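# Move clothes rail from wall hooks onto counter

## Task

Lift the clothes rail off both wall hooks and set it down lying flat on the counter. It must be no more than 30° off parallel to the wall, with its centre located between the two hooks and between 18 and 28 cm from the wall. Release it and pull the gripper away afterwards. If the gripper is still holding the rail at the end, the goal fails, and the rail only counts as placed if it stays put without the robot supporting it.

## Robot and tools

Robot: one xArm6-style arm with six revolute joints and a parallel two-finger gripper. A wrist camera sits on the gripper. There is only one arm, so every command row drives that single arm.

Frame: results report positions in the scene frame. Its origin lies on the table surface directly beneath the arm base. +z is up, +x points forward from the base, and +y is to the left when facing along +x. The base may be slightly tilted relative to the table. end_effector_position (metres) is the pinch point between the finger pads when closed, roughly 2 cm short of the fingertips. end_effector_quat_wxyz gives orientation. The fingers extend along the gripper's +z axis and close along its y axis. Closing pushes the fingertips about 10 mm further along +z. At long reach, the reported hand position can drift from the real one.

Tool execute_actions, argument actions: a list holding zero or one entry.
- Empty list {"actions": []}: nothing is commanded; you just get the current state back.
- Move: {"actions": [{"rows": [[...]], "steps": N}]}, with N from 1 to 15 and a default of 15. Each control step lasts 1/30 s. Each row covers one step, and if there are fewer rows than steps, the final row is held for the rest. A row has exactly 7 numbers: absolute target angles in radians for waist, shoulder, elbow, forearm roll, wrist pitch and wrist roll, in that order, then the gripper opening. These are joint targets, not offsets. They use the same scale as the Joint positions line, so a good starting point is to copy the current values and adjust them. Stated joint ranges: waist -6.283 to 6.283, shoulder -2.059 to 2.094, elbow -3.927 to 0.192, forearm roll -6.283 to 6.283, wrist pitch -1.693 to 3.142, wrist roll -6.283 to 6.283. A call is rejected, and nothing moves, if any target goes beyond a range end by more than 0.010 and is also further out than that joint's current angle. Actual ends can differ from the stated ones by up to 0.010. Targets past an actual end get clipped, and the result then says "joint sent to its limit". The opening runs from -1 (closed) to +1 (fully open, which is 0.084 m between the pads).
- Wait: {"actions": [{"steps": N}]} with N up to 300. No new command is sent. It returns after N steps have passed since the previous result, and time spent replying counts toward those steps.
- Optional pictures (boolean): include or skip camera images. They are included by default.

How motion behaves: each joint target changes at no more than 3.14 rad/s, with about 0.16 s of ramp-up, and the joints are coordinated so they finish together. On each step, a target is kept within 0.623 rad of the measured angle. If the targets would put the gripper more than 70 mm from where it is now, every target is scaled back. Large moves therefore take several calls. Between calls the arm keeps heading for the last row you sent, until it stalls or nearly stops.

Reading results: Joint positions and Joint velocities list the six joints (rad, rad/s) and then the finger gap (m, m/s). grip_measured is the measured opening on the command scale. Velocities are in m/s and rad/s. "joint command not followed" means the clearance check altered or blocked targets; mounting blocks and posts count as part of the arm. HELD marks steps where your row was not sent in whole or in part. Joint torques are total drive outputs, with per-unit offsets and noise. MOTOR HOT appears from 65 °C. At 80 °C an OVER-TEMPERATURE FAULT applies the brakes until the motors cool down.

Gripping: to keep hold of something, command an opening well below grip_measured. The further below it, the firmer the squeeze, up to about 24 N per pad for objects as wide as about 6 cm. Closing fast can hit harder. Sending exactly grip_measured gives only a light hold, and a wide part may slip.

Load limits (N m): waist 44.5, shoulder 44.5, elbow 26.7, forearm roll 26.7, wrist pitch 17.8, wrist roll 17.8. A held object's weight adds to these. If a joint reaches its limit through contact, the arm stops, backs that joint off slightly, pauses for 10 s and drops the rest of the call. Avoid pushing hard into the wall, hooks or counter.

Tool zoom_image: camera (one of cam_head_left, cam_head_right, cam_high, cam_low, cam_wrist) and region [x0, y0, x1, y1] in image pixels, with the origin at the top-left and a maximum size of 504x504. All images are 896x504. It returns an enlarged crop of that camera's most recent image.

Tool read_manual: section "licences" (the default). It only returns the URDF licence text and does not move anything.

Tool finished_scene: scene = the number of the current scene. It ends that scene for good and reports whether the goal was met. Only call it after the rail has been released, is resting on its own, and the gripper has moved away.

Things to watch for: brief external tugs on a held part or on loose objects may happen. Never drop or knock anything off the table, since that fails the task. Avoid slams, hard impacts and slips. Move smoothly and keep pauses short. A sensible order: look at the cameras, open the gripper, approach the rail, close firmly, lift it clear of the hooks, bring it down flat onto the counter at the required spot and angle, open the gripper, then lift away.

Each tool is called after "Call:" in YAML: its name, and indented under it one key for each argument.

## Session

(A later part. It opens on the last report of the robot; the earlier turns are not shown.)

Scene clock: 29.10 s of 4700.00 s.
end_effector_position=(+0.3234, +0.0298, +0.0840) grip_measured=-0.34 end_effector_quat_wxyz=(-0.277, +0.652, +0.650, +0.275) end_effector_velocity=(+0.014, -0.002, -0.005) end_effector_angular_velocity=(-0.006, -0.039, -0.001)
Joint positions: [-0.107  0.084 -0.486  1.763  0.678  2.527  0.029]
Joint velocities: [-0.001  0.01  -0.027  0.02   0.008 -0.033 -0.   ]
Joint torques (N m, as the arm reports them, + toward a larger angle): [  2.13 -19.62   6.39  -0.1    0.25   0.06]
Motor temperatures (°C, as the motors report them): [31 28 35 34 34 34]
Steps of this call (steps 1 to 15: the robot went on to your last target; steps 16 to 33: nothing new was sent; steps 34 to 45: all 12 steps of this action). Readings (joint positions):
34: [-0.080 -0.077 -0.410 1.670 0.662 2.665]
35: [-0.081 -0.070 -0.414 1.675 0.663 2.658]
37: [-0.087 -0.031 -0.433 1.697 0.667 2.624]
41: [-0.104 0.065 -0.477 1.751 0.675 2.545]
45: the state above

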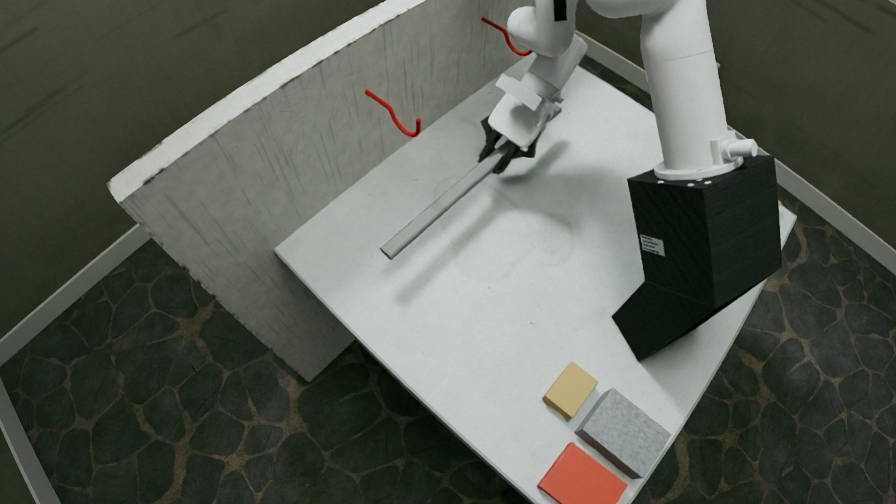

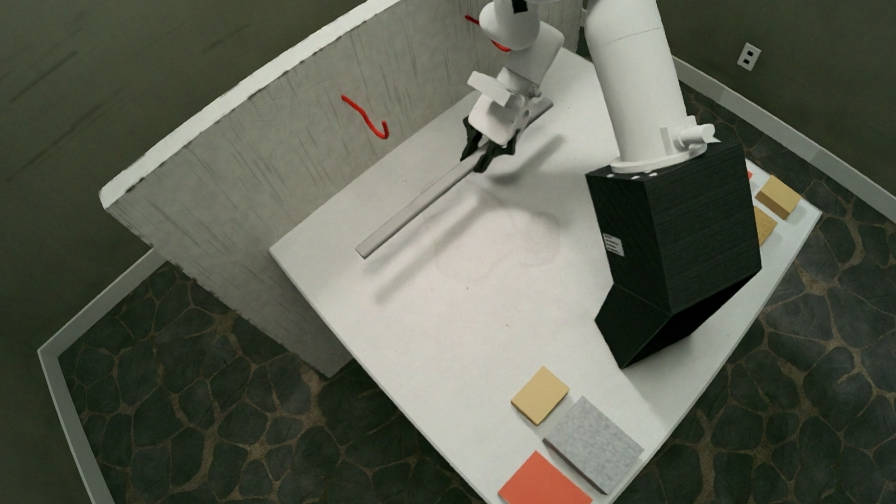

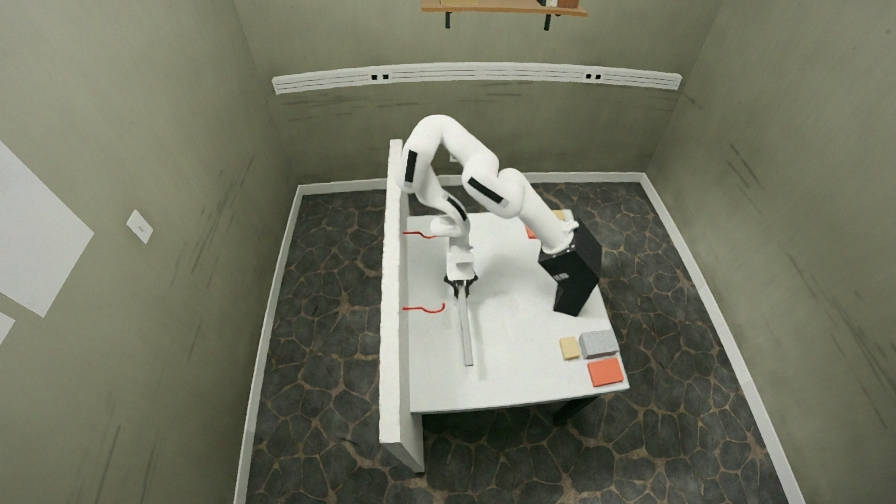

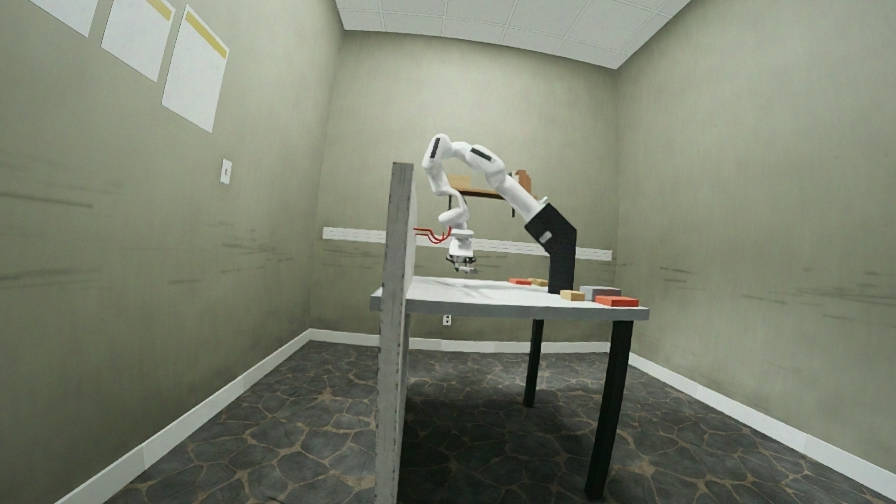

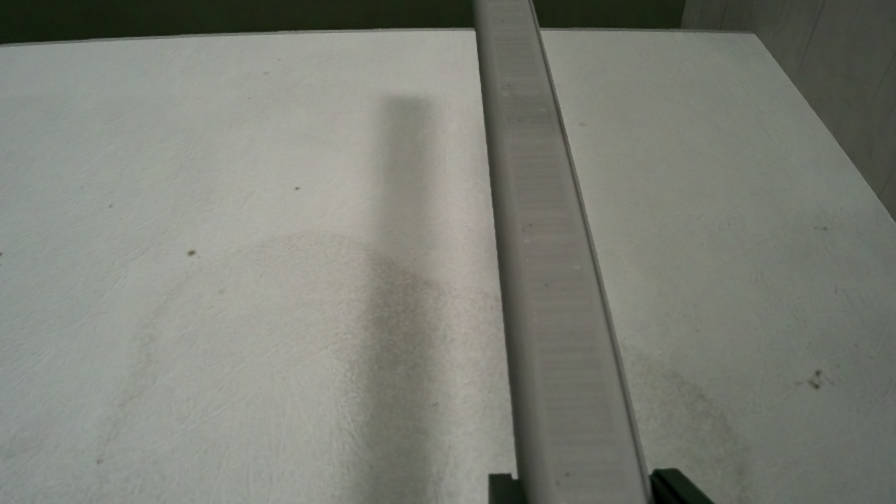

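Call:
execute_actions:
  actions:
    - {"rows":[[-0.007,0.085,-0.487,1.859,0.678,2.525,-1],[-0.007,0.085,-0.487,1.859,0.678,2.525,-1],[-0.007,0.085,-0.487,1.859,0.678,2.525,-1],[0.093,0.085,-0.487,1.954,0.678,2.525,-1]],"steps":15}

Scene clock: 32.83 s of 4700.00 s.
end_effector_position=(+0.3431, +0.0997, +0.1028) grip_measured=-0.34 end_effector_quat_wxyz=(-0.291, +0.653, +0.630, +0.305) end_effector_velocity=(+0.002, -0.001, -0.001) end_effector_angular_velocity=(-0.005, +0.000, -0.006)
Joint positions: [ 0.092  0.085 -0.487  1.953  0.678  2.525  0.029]
Joint velocities: [ 0.001 -0.    -0.003  0.008 -0.003  0.     0.   ]
Joint torques (N m, as the arm reports them, + toward a larger angle): [  4.19 -19.13   5.28  -0.04   0.63  -0.08]
Motor temperatures (°C, as the motors report them): [31 28 35 34 34 34]
Steps of this call (steps 1 to 15: the robot went on to your last target; steps 16 to 90: nothing new was sent; then 0.23 s passed at rest; steps 91 to 105: all 15 steps of this action). Readings (joint positions):
91: [-0.107 0.085 -0.487 1.765 0.678 2.525]
92: [-0.101 0.085 -0.487 1.772 0.677 2.525]
94: [-0.056 0.085 -0.487 1.815 0.677 2.525]
98: [0.066 0.085 -0.487 1.925 0.680 2.525]
105: the state above

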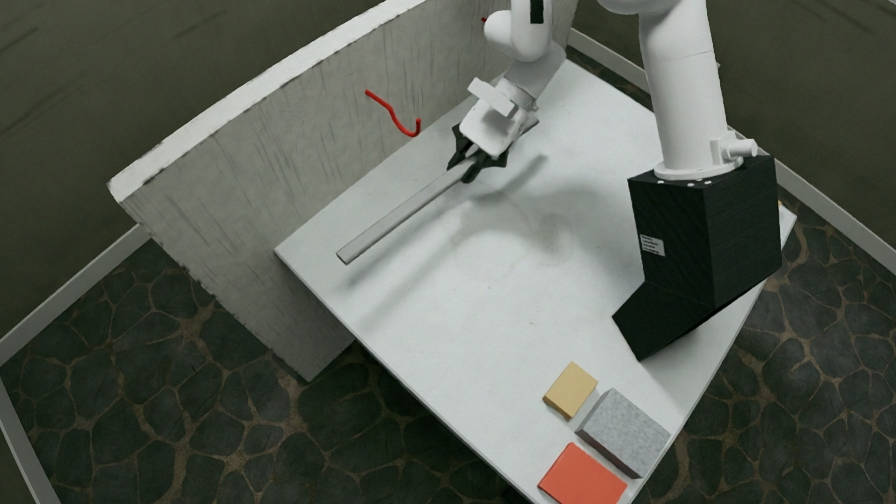

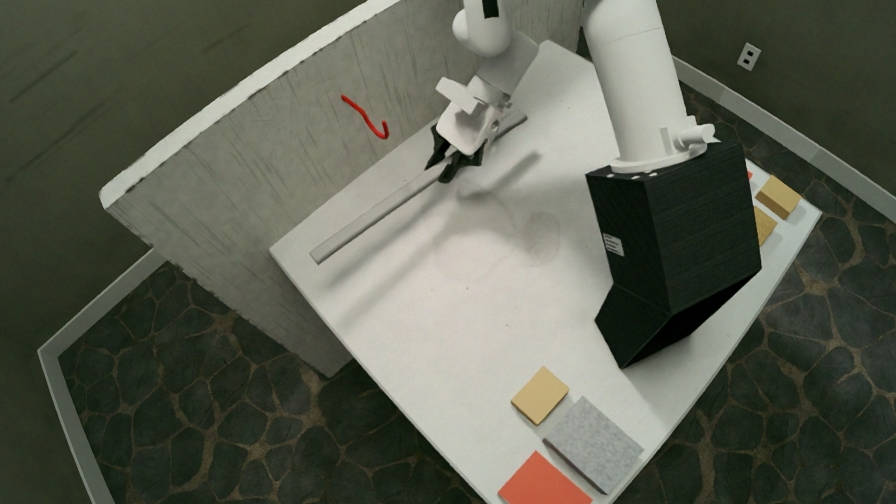

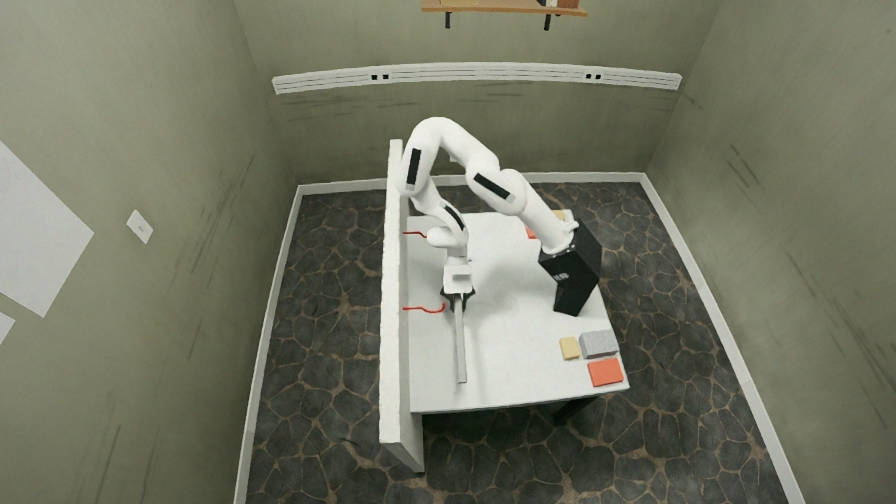

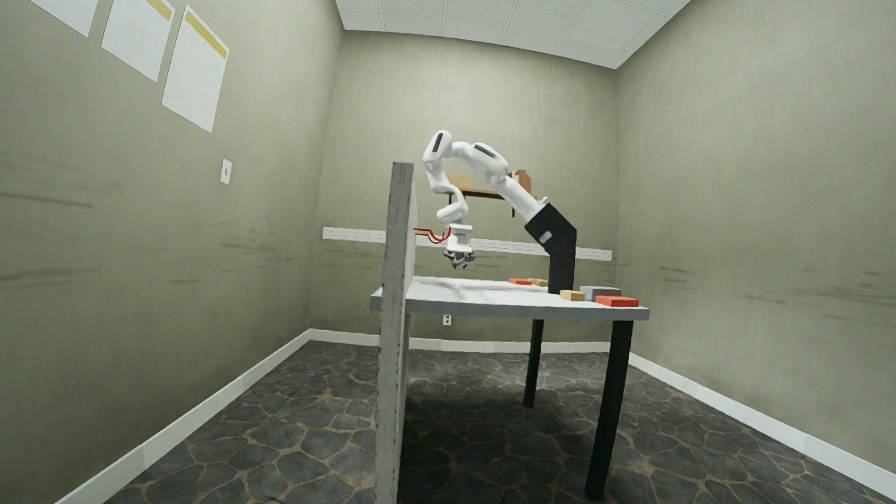

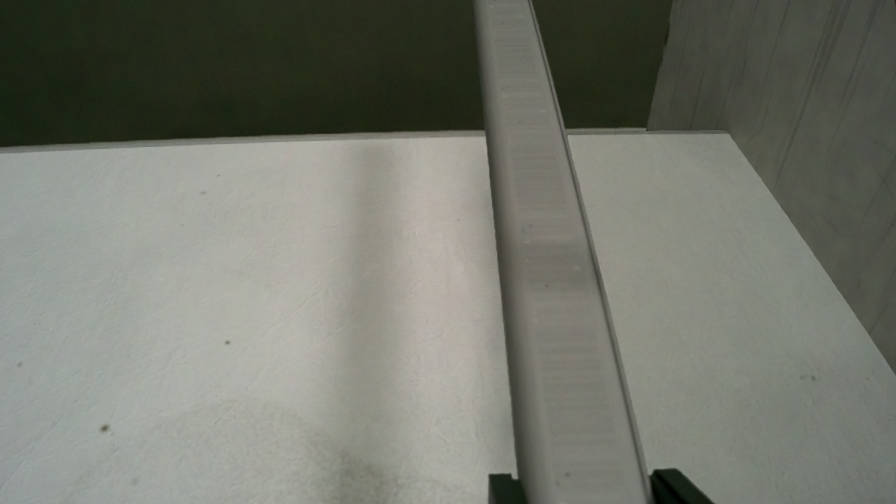

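Call:
execute_actions:
  actions:
    - {"rows":[[0.05,0.125,-0.506,1.93,0.682,2.49,-1],[0.05,0.125,-0.506,1.93,0.682,2.49,-1],[0.05,0.125,-0.506,1.93,0.682,2.49,-1],[0.01,0.165,-0.525,1.91,0.686,2.454,-1],[0.01,0.165,-0.525,1.91,0.686,2.454,-1],[0.01,0.165,-0.525,1.91,0.686,2.454,-1],[-0.02,0.205,-0.545,1.93,0.69,2.42,-1],[-0.02,0.205,-0.545,1.93,0.69,2.42,-1],[-0.02,0.205,-0.545,1.93,0.69,2.42,-1],[-0.033,0.246,-0.564,1.952,0.694,2.383,-1]],"steps":15}

Call:
zoom_image:
  camera: "cam_low"
  region: [400,190,520,310]

Scene clock: 38.17 s of 4700.00 s.
end_effector_position=(+0.3159, +0.0655, +0.0577) grip_measured=-0.34 end_effector_quat_wxyz=(-0.276, +0.655, +0.644, +0.282) end_effector_velocity=(-0.016, -0.002, -0.019) end_effector_angular_velocity=(-0.013, -0.001, +0.002)
Joint positions: [-0.031  0.242 -0.561  1.949  0.693  2.388  0.029]
Joint velocities: [-0.027  0.09  -0.034  0.045  0.018 -0.088 -0.   ]
Joint torques (N m, as the arm reports them, + toward a larger angle): [  3.91 -22.49   7.23   0.05  -0.02   0.16]
Motor temperatures (°C, as the motors report them): [31 28 35 34 34 34]
Steps of this call (steps 1 to 15: the robot went on to your last target; steps 16 to 90: nothing new was sent; then 1.83 s passed at rest; steps 91 to 105: all 15 steps of this action). Readings (joint positions):
91: [0.093 0.085 -0.487 1.954 0.678 2.524]
92: [0.087 0.090 -0.490 1.950 0.679 2.519]
94: [0.065 0.111 -0.500 1.938 0.681 2.502]
98: [0.014 0.163 -0.524 1.918 0.685 2.456]
105: the state above

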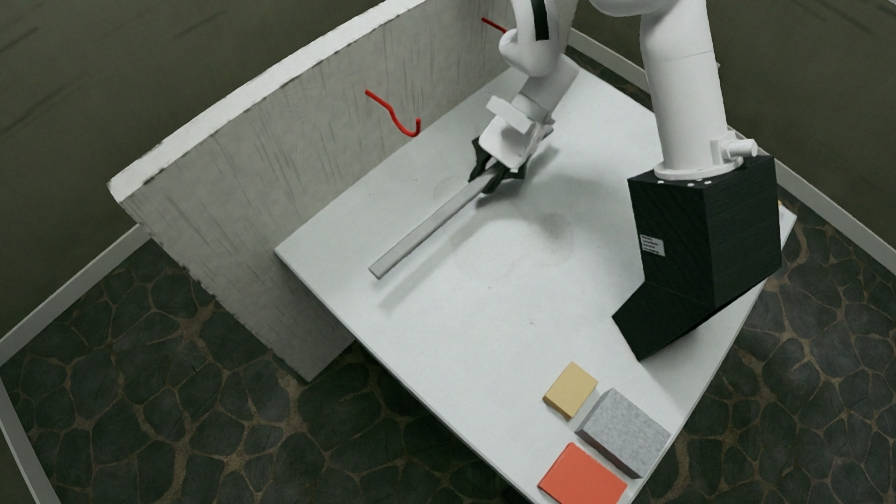

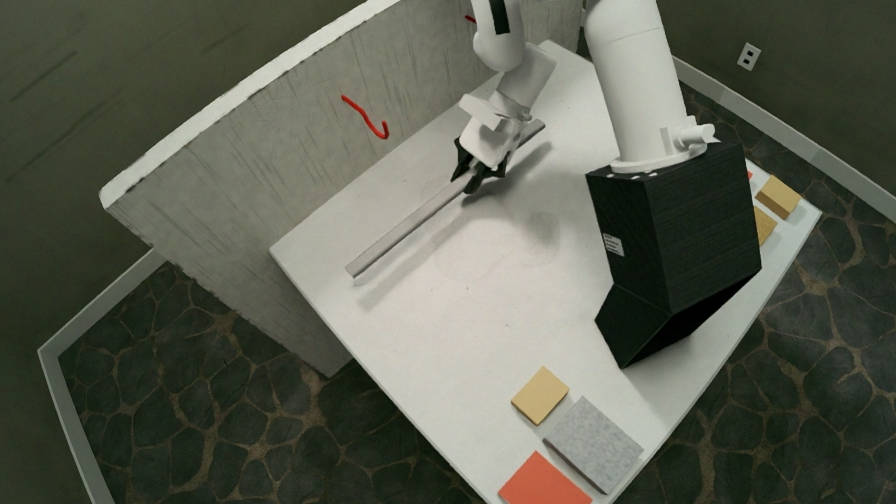

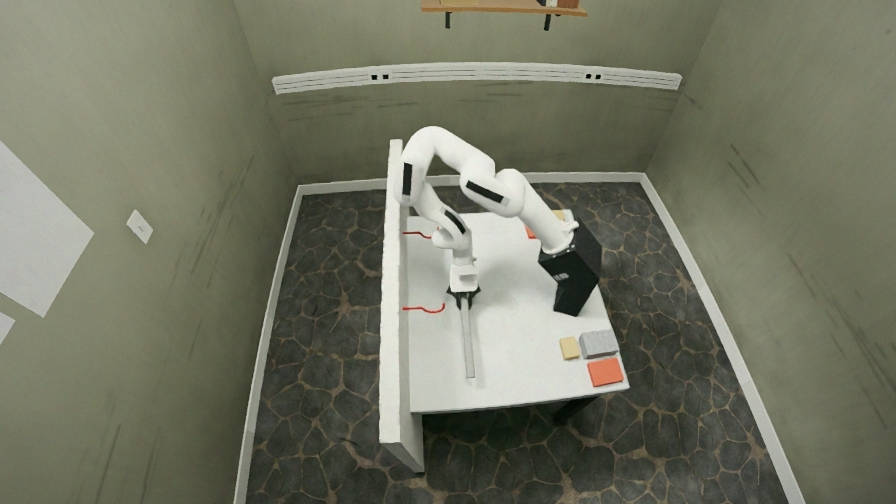

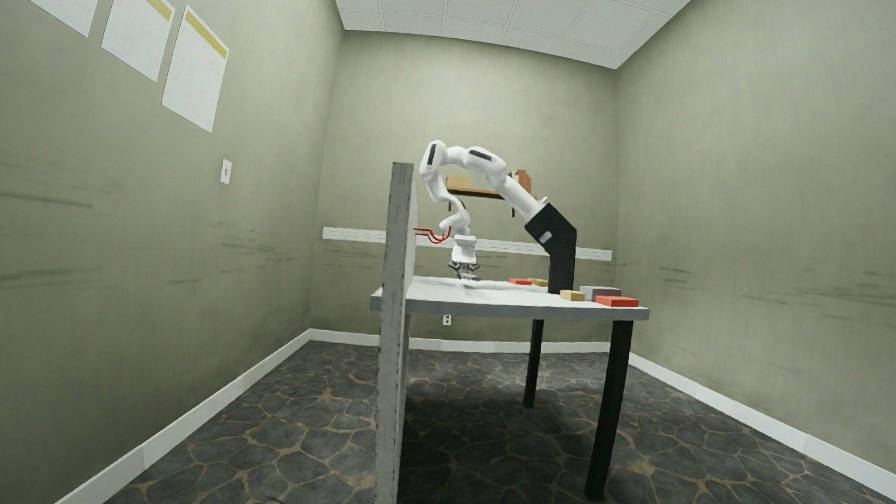

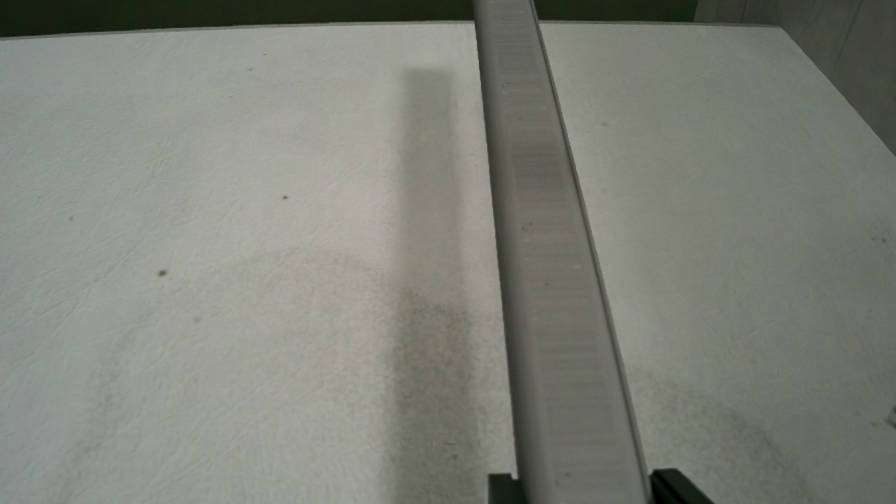

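Region (400, 190, 520, 310) of cam_low's 896x504 image, scaled by 4.200, with more detail than that image has.

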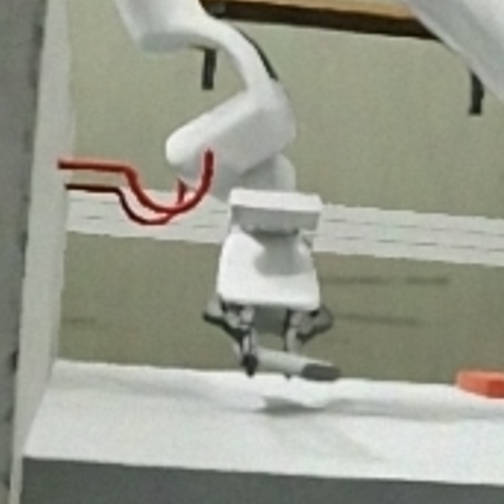

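Call:
execute_actions:
  actions:
    - {"rows":[[-0.035,0.28,-0.591,1.959,0.697,2.372,-1],[-0.035,0.28,-0.591,1.959,0.697,2.372,-1],[-0.035,0.28,-0.591,1.959,0.697,2.372,-1],[-0.035,0.28,-0.591,1.959,0.697,2.372,-1],[-0.036,0.315,-0.619,1.966,0.70,2.361,-1],[-0.036,0.315,-0.619,1.966,0.70,2.361,-1],[-0.036,0.315,-0.619,1.966,0.70,2.361,-1],[-0.036,0.315,-0.619,1.966,0.70,2.361,-1],[-0.038,0.35,-0.646,1.973,0.702,2.35,-1]],"steps":15}

Call:
zoom_image:
  camera: "cam_low"
  region: [400,190,520,310]

Scene clock: 40.57 s of 4700.00 s.
end_effector_position=(+0.3151, +0.0680, +0.0312) grip_measured=-0.34 end_effector_quat_wxyz=(-0.275, +0.655, +0.645, +0.282) end_effector_velocity=(-0.001, +0.001, -0.008) end_effector_angular_velocity=(-0.002, -0.002, +0.002)
Joint positions: [-0.038  0.348 -0.644  1.973  0.702  2.351  0.029]
Joint velocities: [-0.001  0.033 -0.026  0.008  0.002 -0.014 -0.   ]
Joint torques (N m, as the arm reports them, + toward a larger angle): [  3.04 -20.54   8.69   0.12   0.24  -0.06]
Motor temperatures (°C, as the motors report them): [31 28 35 34 34 34]
Steps of this call (steps 1 to 15: the robot went on to your last target; steps 16 to 57: nothing new was sent; steps 58 to 72: all 15 steps of this action). Readings (joint positions):
58: [-0.033 0.246 -0.564 1.952 0.694 2.383]
59: [-0.033 0.251 -0.568 1.953 0.695 2.381]
61: [-0.034 0.269 -0.582 1.957 0.696 2.376]
65: [-0.036 0.303 -0.609 1.963 0.699 2.365]
72: the state above

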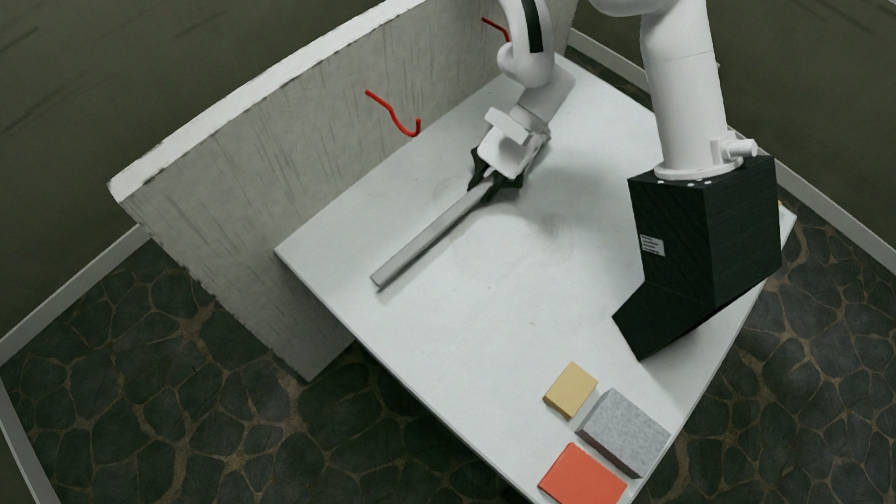

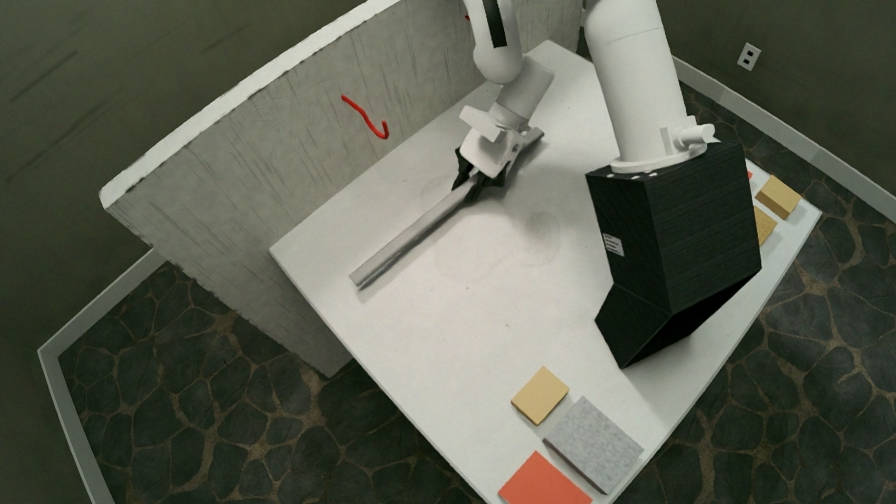

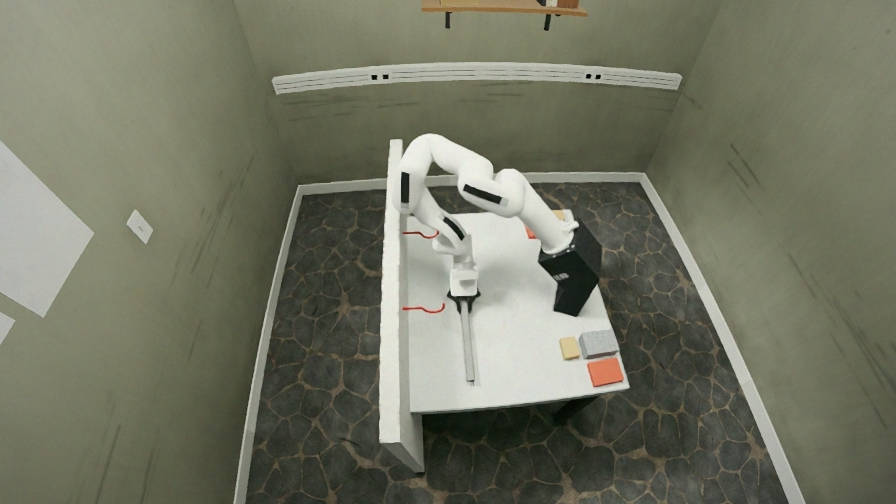

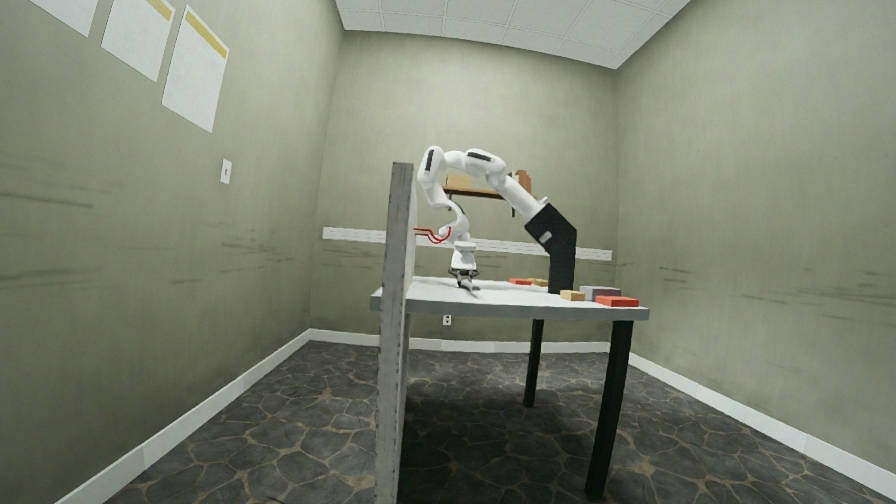

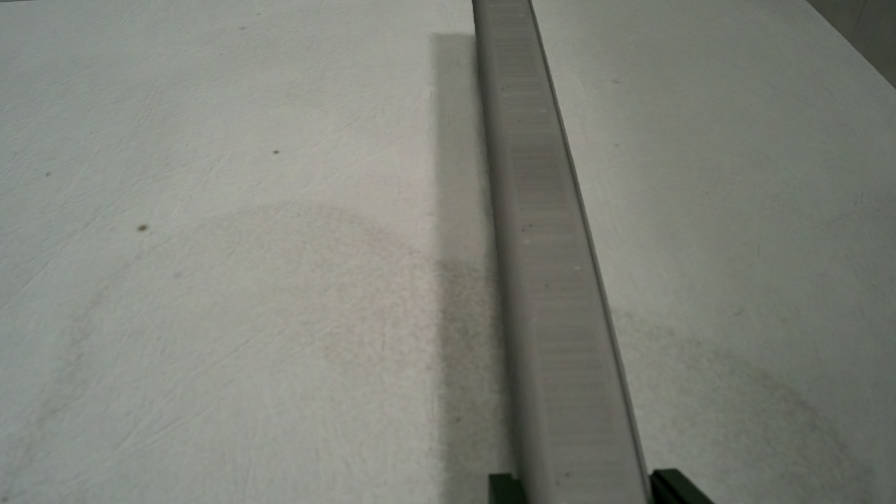

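Region (400, 190, 520, 310) of cam_low's 896x504 image, scaled by 4.200, with more detail than that image has.

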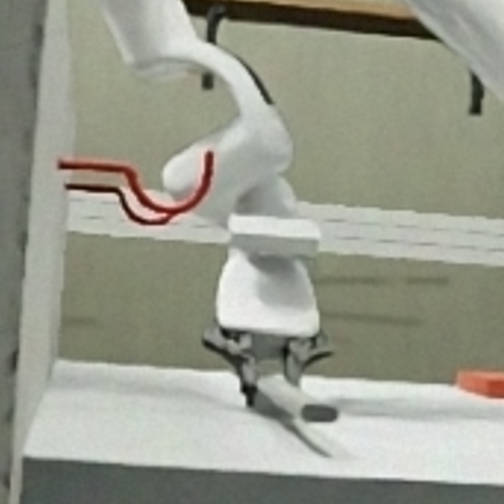

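Call:
execute_actions:
  actions:
    - {"rows":[[-0.038,0.35,-0.646,1.973,0.702,2.35,-0.3],[-0.038,0.35,-0.646,1.973,0.702,2.35,-0.3],[-0.038,0.35,-0.646,1.973,0.702,2.35,-0.1],[-0.038,0.35,-0.646,1.973,0.702,2.35,-0.1],[-0.038,0.35,-0.646,1.973,0.702,2.35,0.2],[-0.038,0.35,-0.646,1.973,0.702,2.35,0.2],[-0.038,0.35,-0.646,1.973,0.702,2.35,0.6],[-0.038,0.35,-0.646,1.973,0.702,2.35,0.6],[-0.038,0.35,-0.646,1.973,0.702,2.35,1]],"steps":15}

Call:
execute_actions:
  actions:
    - {"rows":[[-0.033,0.246,-0.564,1.952,0.694,2.383,1]],"steps":12}
  pictures: false

Call:
execute_actions:
  actions:
    - {"rows":[[-0.007,0.085,-0.487,1.859,0.678,2.525,1]],"steps":15}

Scene clock: 43.73 s of 4700.00 s.
end_effector_position=(+0.3153, +0.0680, +0.0307) grip_measured=+1.00 end_effector_quat_wxyz=(-0.274, +0.655, +0.645, +0.282) end_effector_velocity=(-0.000, -0.000, -0.000) end_effector_angular_velocity=(-0.000, +0.000, +0.000)
Joint positions: [-0.038  0.35  -0.646  1.973  0.702  2.35   0.084]
Joint velocities: [ 0.     0.    -0.     0.    -0.    -0.     0.003]
Joint torques (N m, as the arm reports them, + toward a larger angle): [  2.65 -19.16   7.97   0.03  -0.05  -0.03]
Motor temperatures (°C, as the motors report them): [31 28 35 34 34 34]
Steps of this call (steps 1 to 15: the robot went on to your last target; steps 16 to 80: nothing new was sent; steps 81 to 95: all 15 steps of this action). Readings (joint positions):
81: [-0.038 0.350 -0.646 1.973 0.702 2.350]
82: [-0.038 0.350 -0.646 1.973 0.702 2.350]
84: [-0.038 0.350 -0.646 1.973 0.702 2.350]
88: [-0.038 0.350 -0.646 1.973 0.702 2.350]
95: the state above

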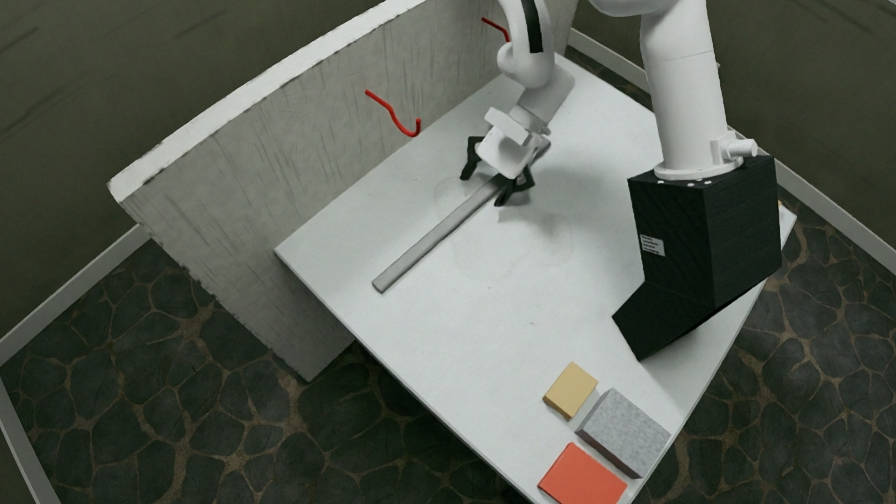

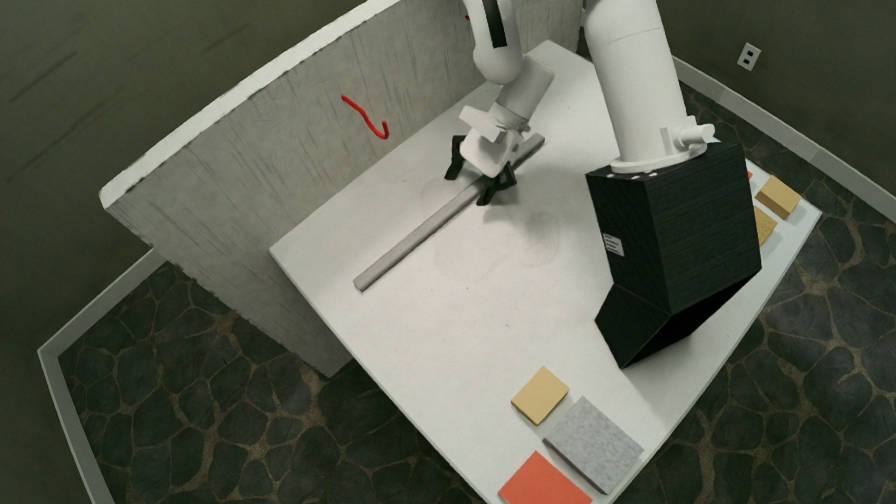

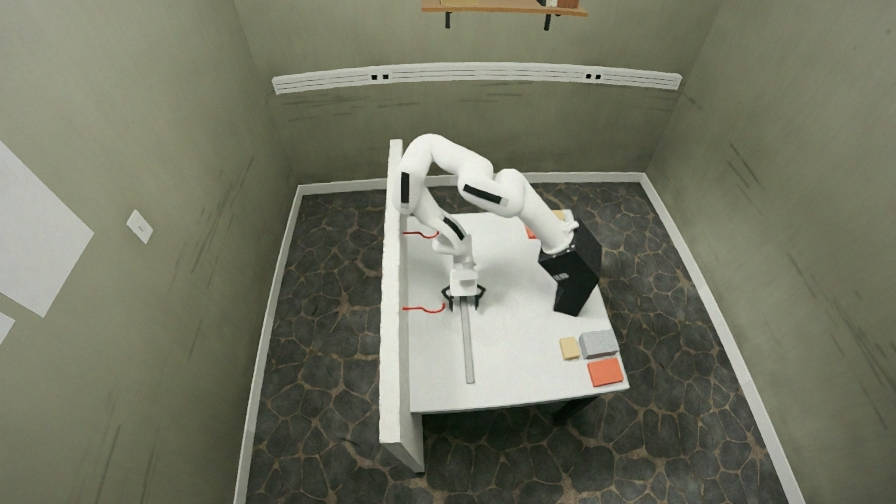

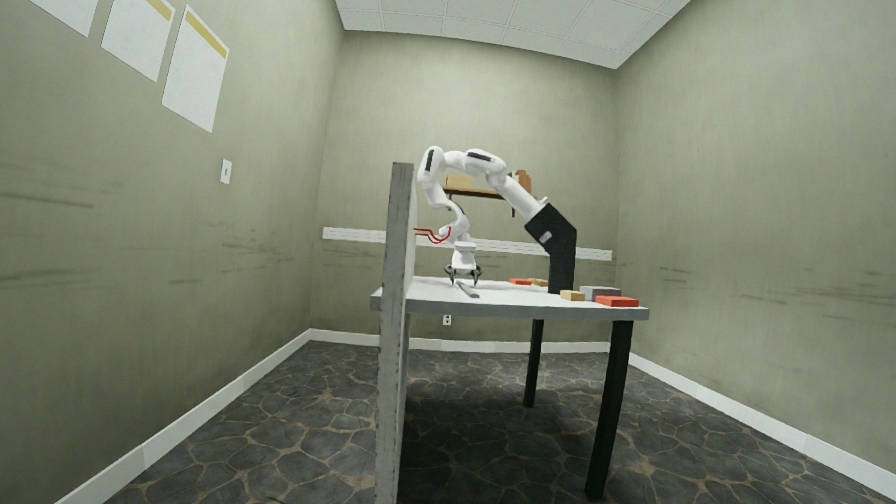

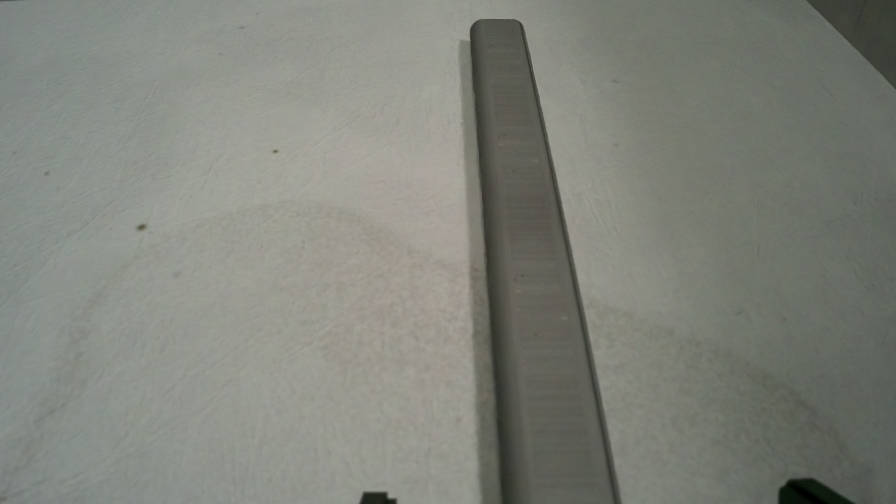

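Scene clock: 44.13 s of 4700.00 s.
end_effector_position=(+0.3160, +0.0650, +0.0563) grip_measured=+1.00 end_effector_quat_wxyz=(-0.275, +0.655, +0.645, +0.282) end_effector_velocity=(-0.002, +0.000, +0.001) end_effector_angular_velocity=(+0.001, +0.005, +0.000)
Joint positions: [-0.033  0.247 -0.565  1.952  0.694  2.383  0.084]
Joint velocities: [-0.     0.001  0.003 -0.001 -0.001  0.002 -0.   ]
Joint torques (N m, as the arm reports them, + toward a larger angle): [  2.76 -19.04   7.31   0.22  -0.04  -0.13]
Motor temperatures (°C, as the motors report them): [31 28 35 34 34 34]
Steps of this call (steps 1 to 12: all 12 steps of this action). Readings (joint positions):
1: [-0.038 0.350 -0.646 1.973 0.702 2.350]
2: [-0.038 0.343 -0.640 1.971 0.701 2.353]
4: [-0.036 0.298 -0.604 1.962 0.698 2.367]
8: [-0.033 0.248 -0.567 1.953 0.694 2.381]
12: the state above

Scene clock: 44.63 s of 4700.00 s.
end_effector_position=(+0.3344, +0.0650, +0.0918) grip_measured=+1.00 end_effector_quat_wxyz=(-0.284, +0.652, +0.640, +0.290) end_effector_velocity=(+0.003, -0.000, +0.000) end_effector_angular_velocity=(-0.000, -0.004, -0.000)
Joint positions: [-0.007  0.086 -0.487  1.859  0.678  2.525  0.084]
Joint velocities: [ 0.    -0.003 -0.003 -0.002  0.     0.003  0.   ]
Joint torques (N m, as the arm reports them, + toward a larger angle): [  2.73 -18.95   5.14   0.23   0.06  -0.09]
Motor temperatures (°C, as the motors report them): [31 28 35 34 34 34]
Steps of this call (steps 1 to 15: all 15 steps of this action). Readings (joint positions):
1: [-0.033 0.246 -0.564 1.952 0.694 2.383]
2: [-0.032 0.240 -0.561 1.947 0.693 2.391]
4: [-0.023 0.186 -0.532 1.914 0.687 2.441]
8: [-0.008 0.090 -0.493 1.864 0.679 2.516]
15: the state above

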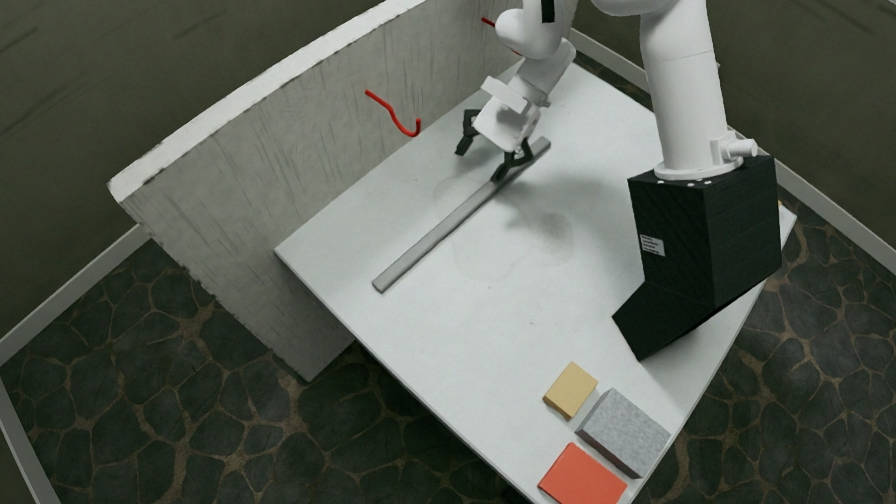

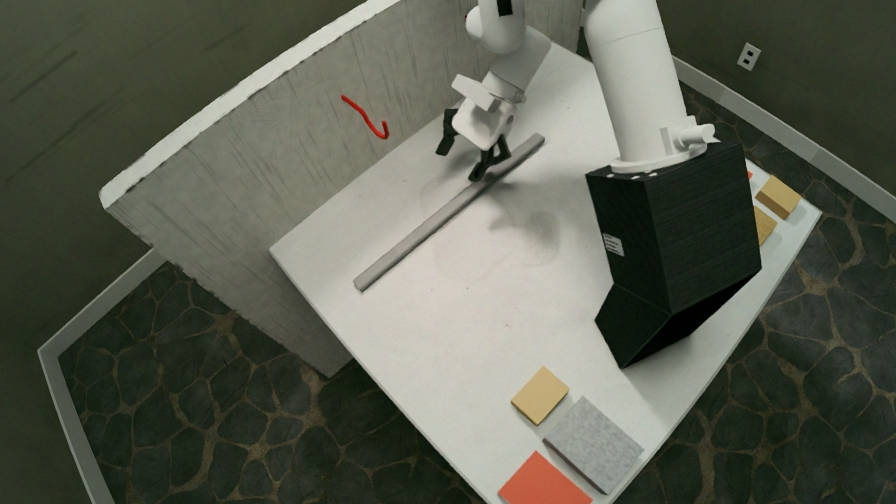

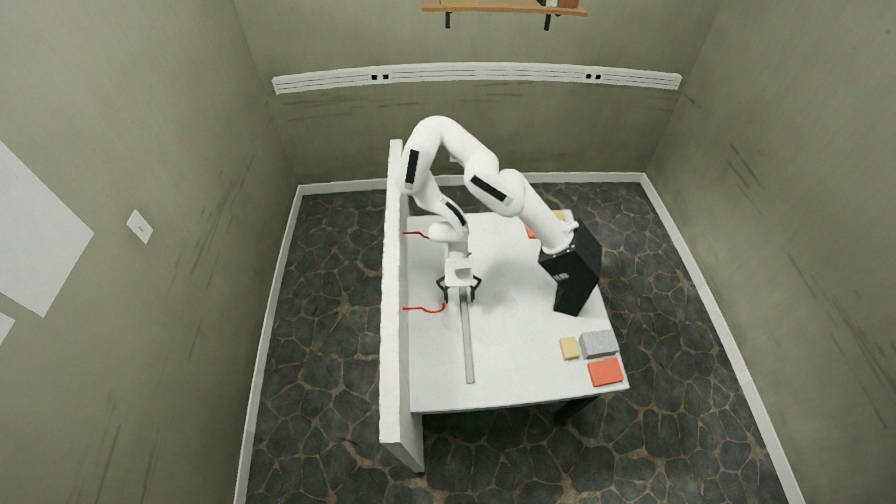

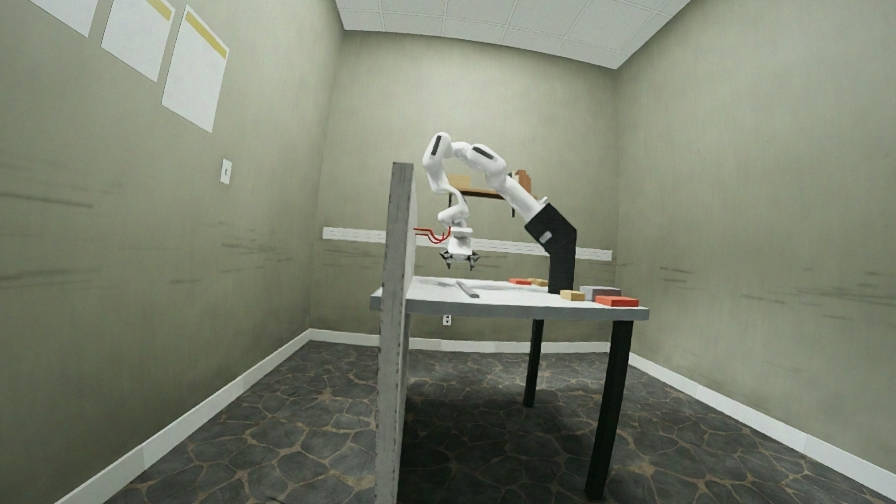

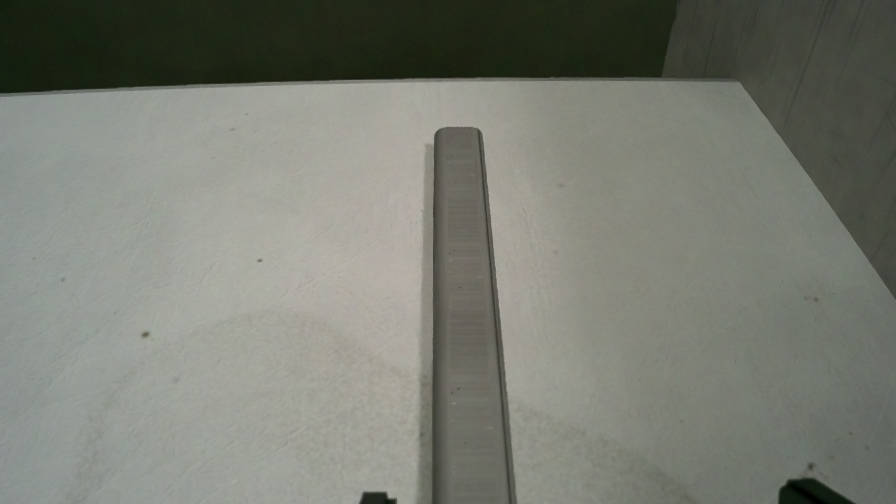

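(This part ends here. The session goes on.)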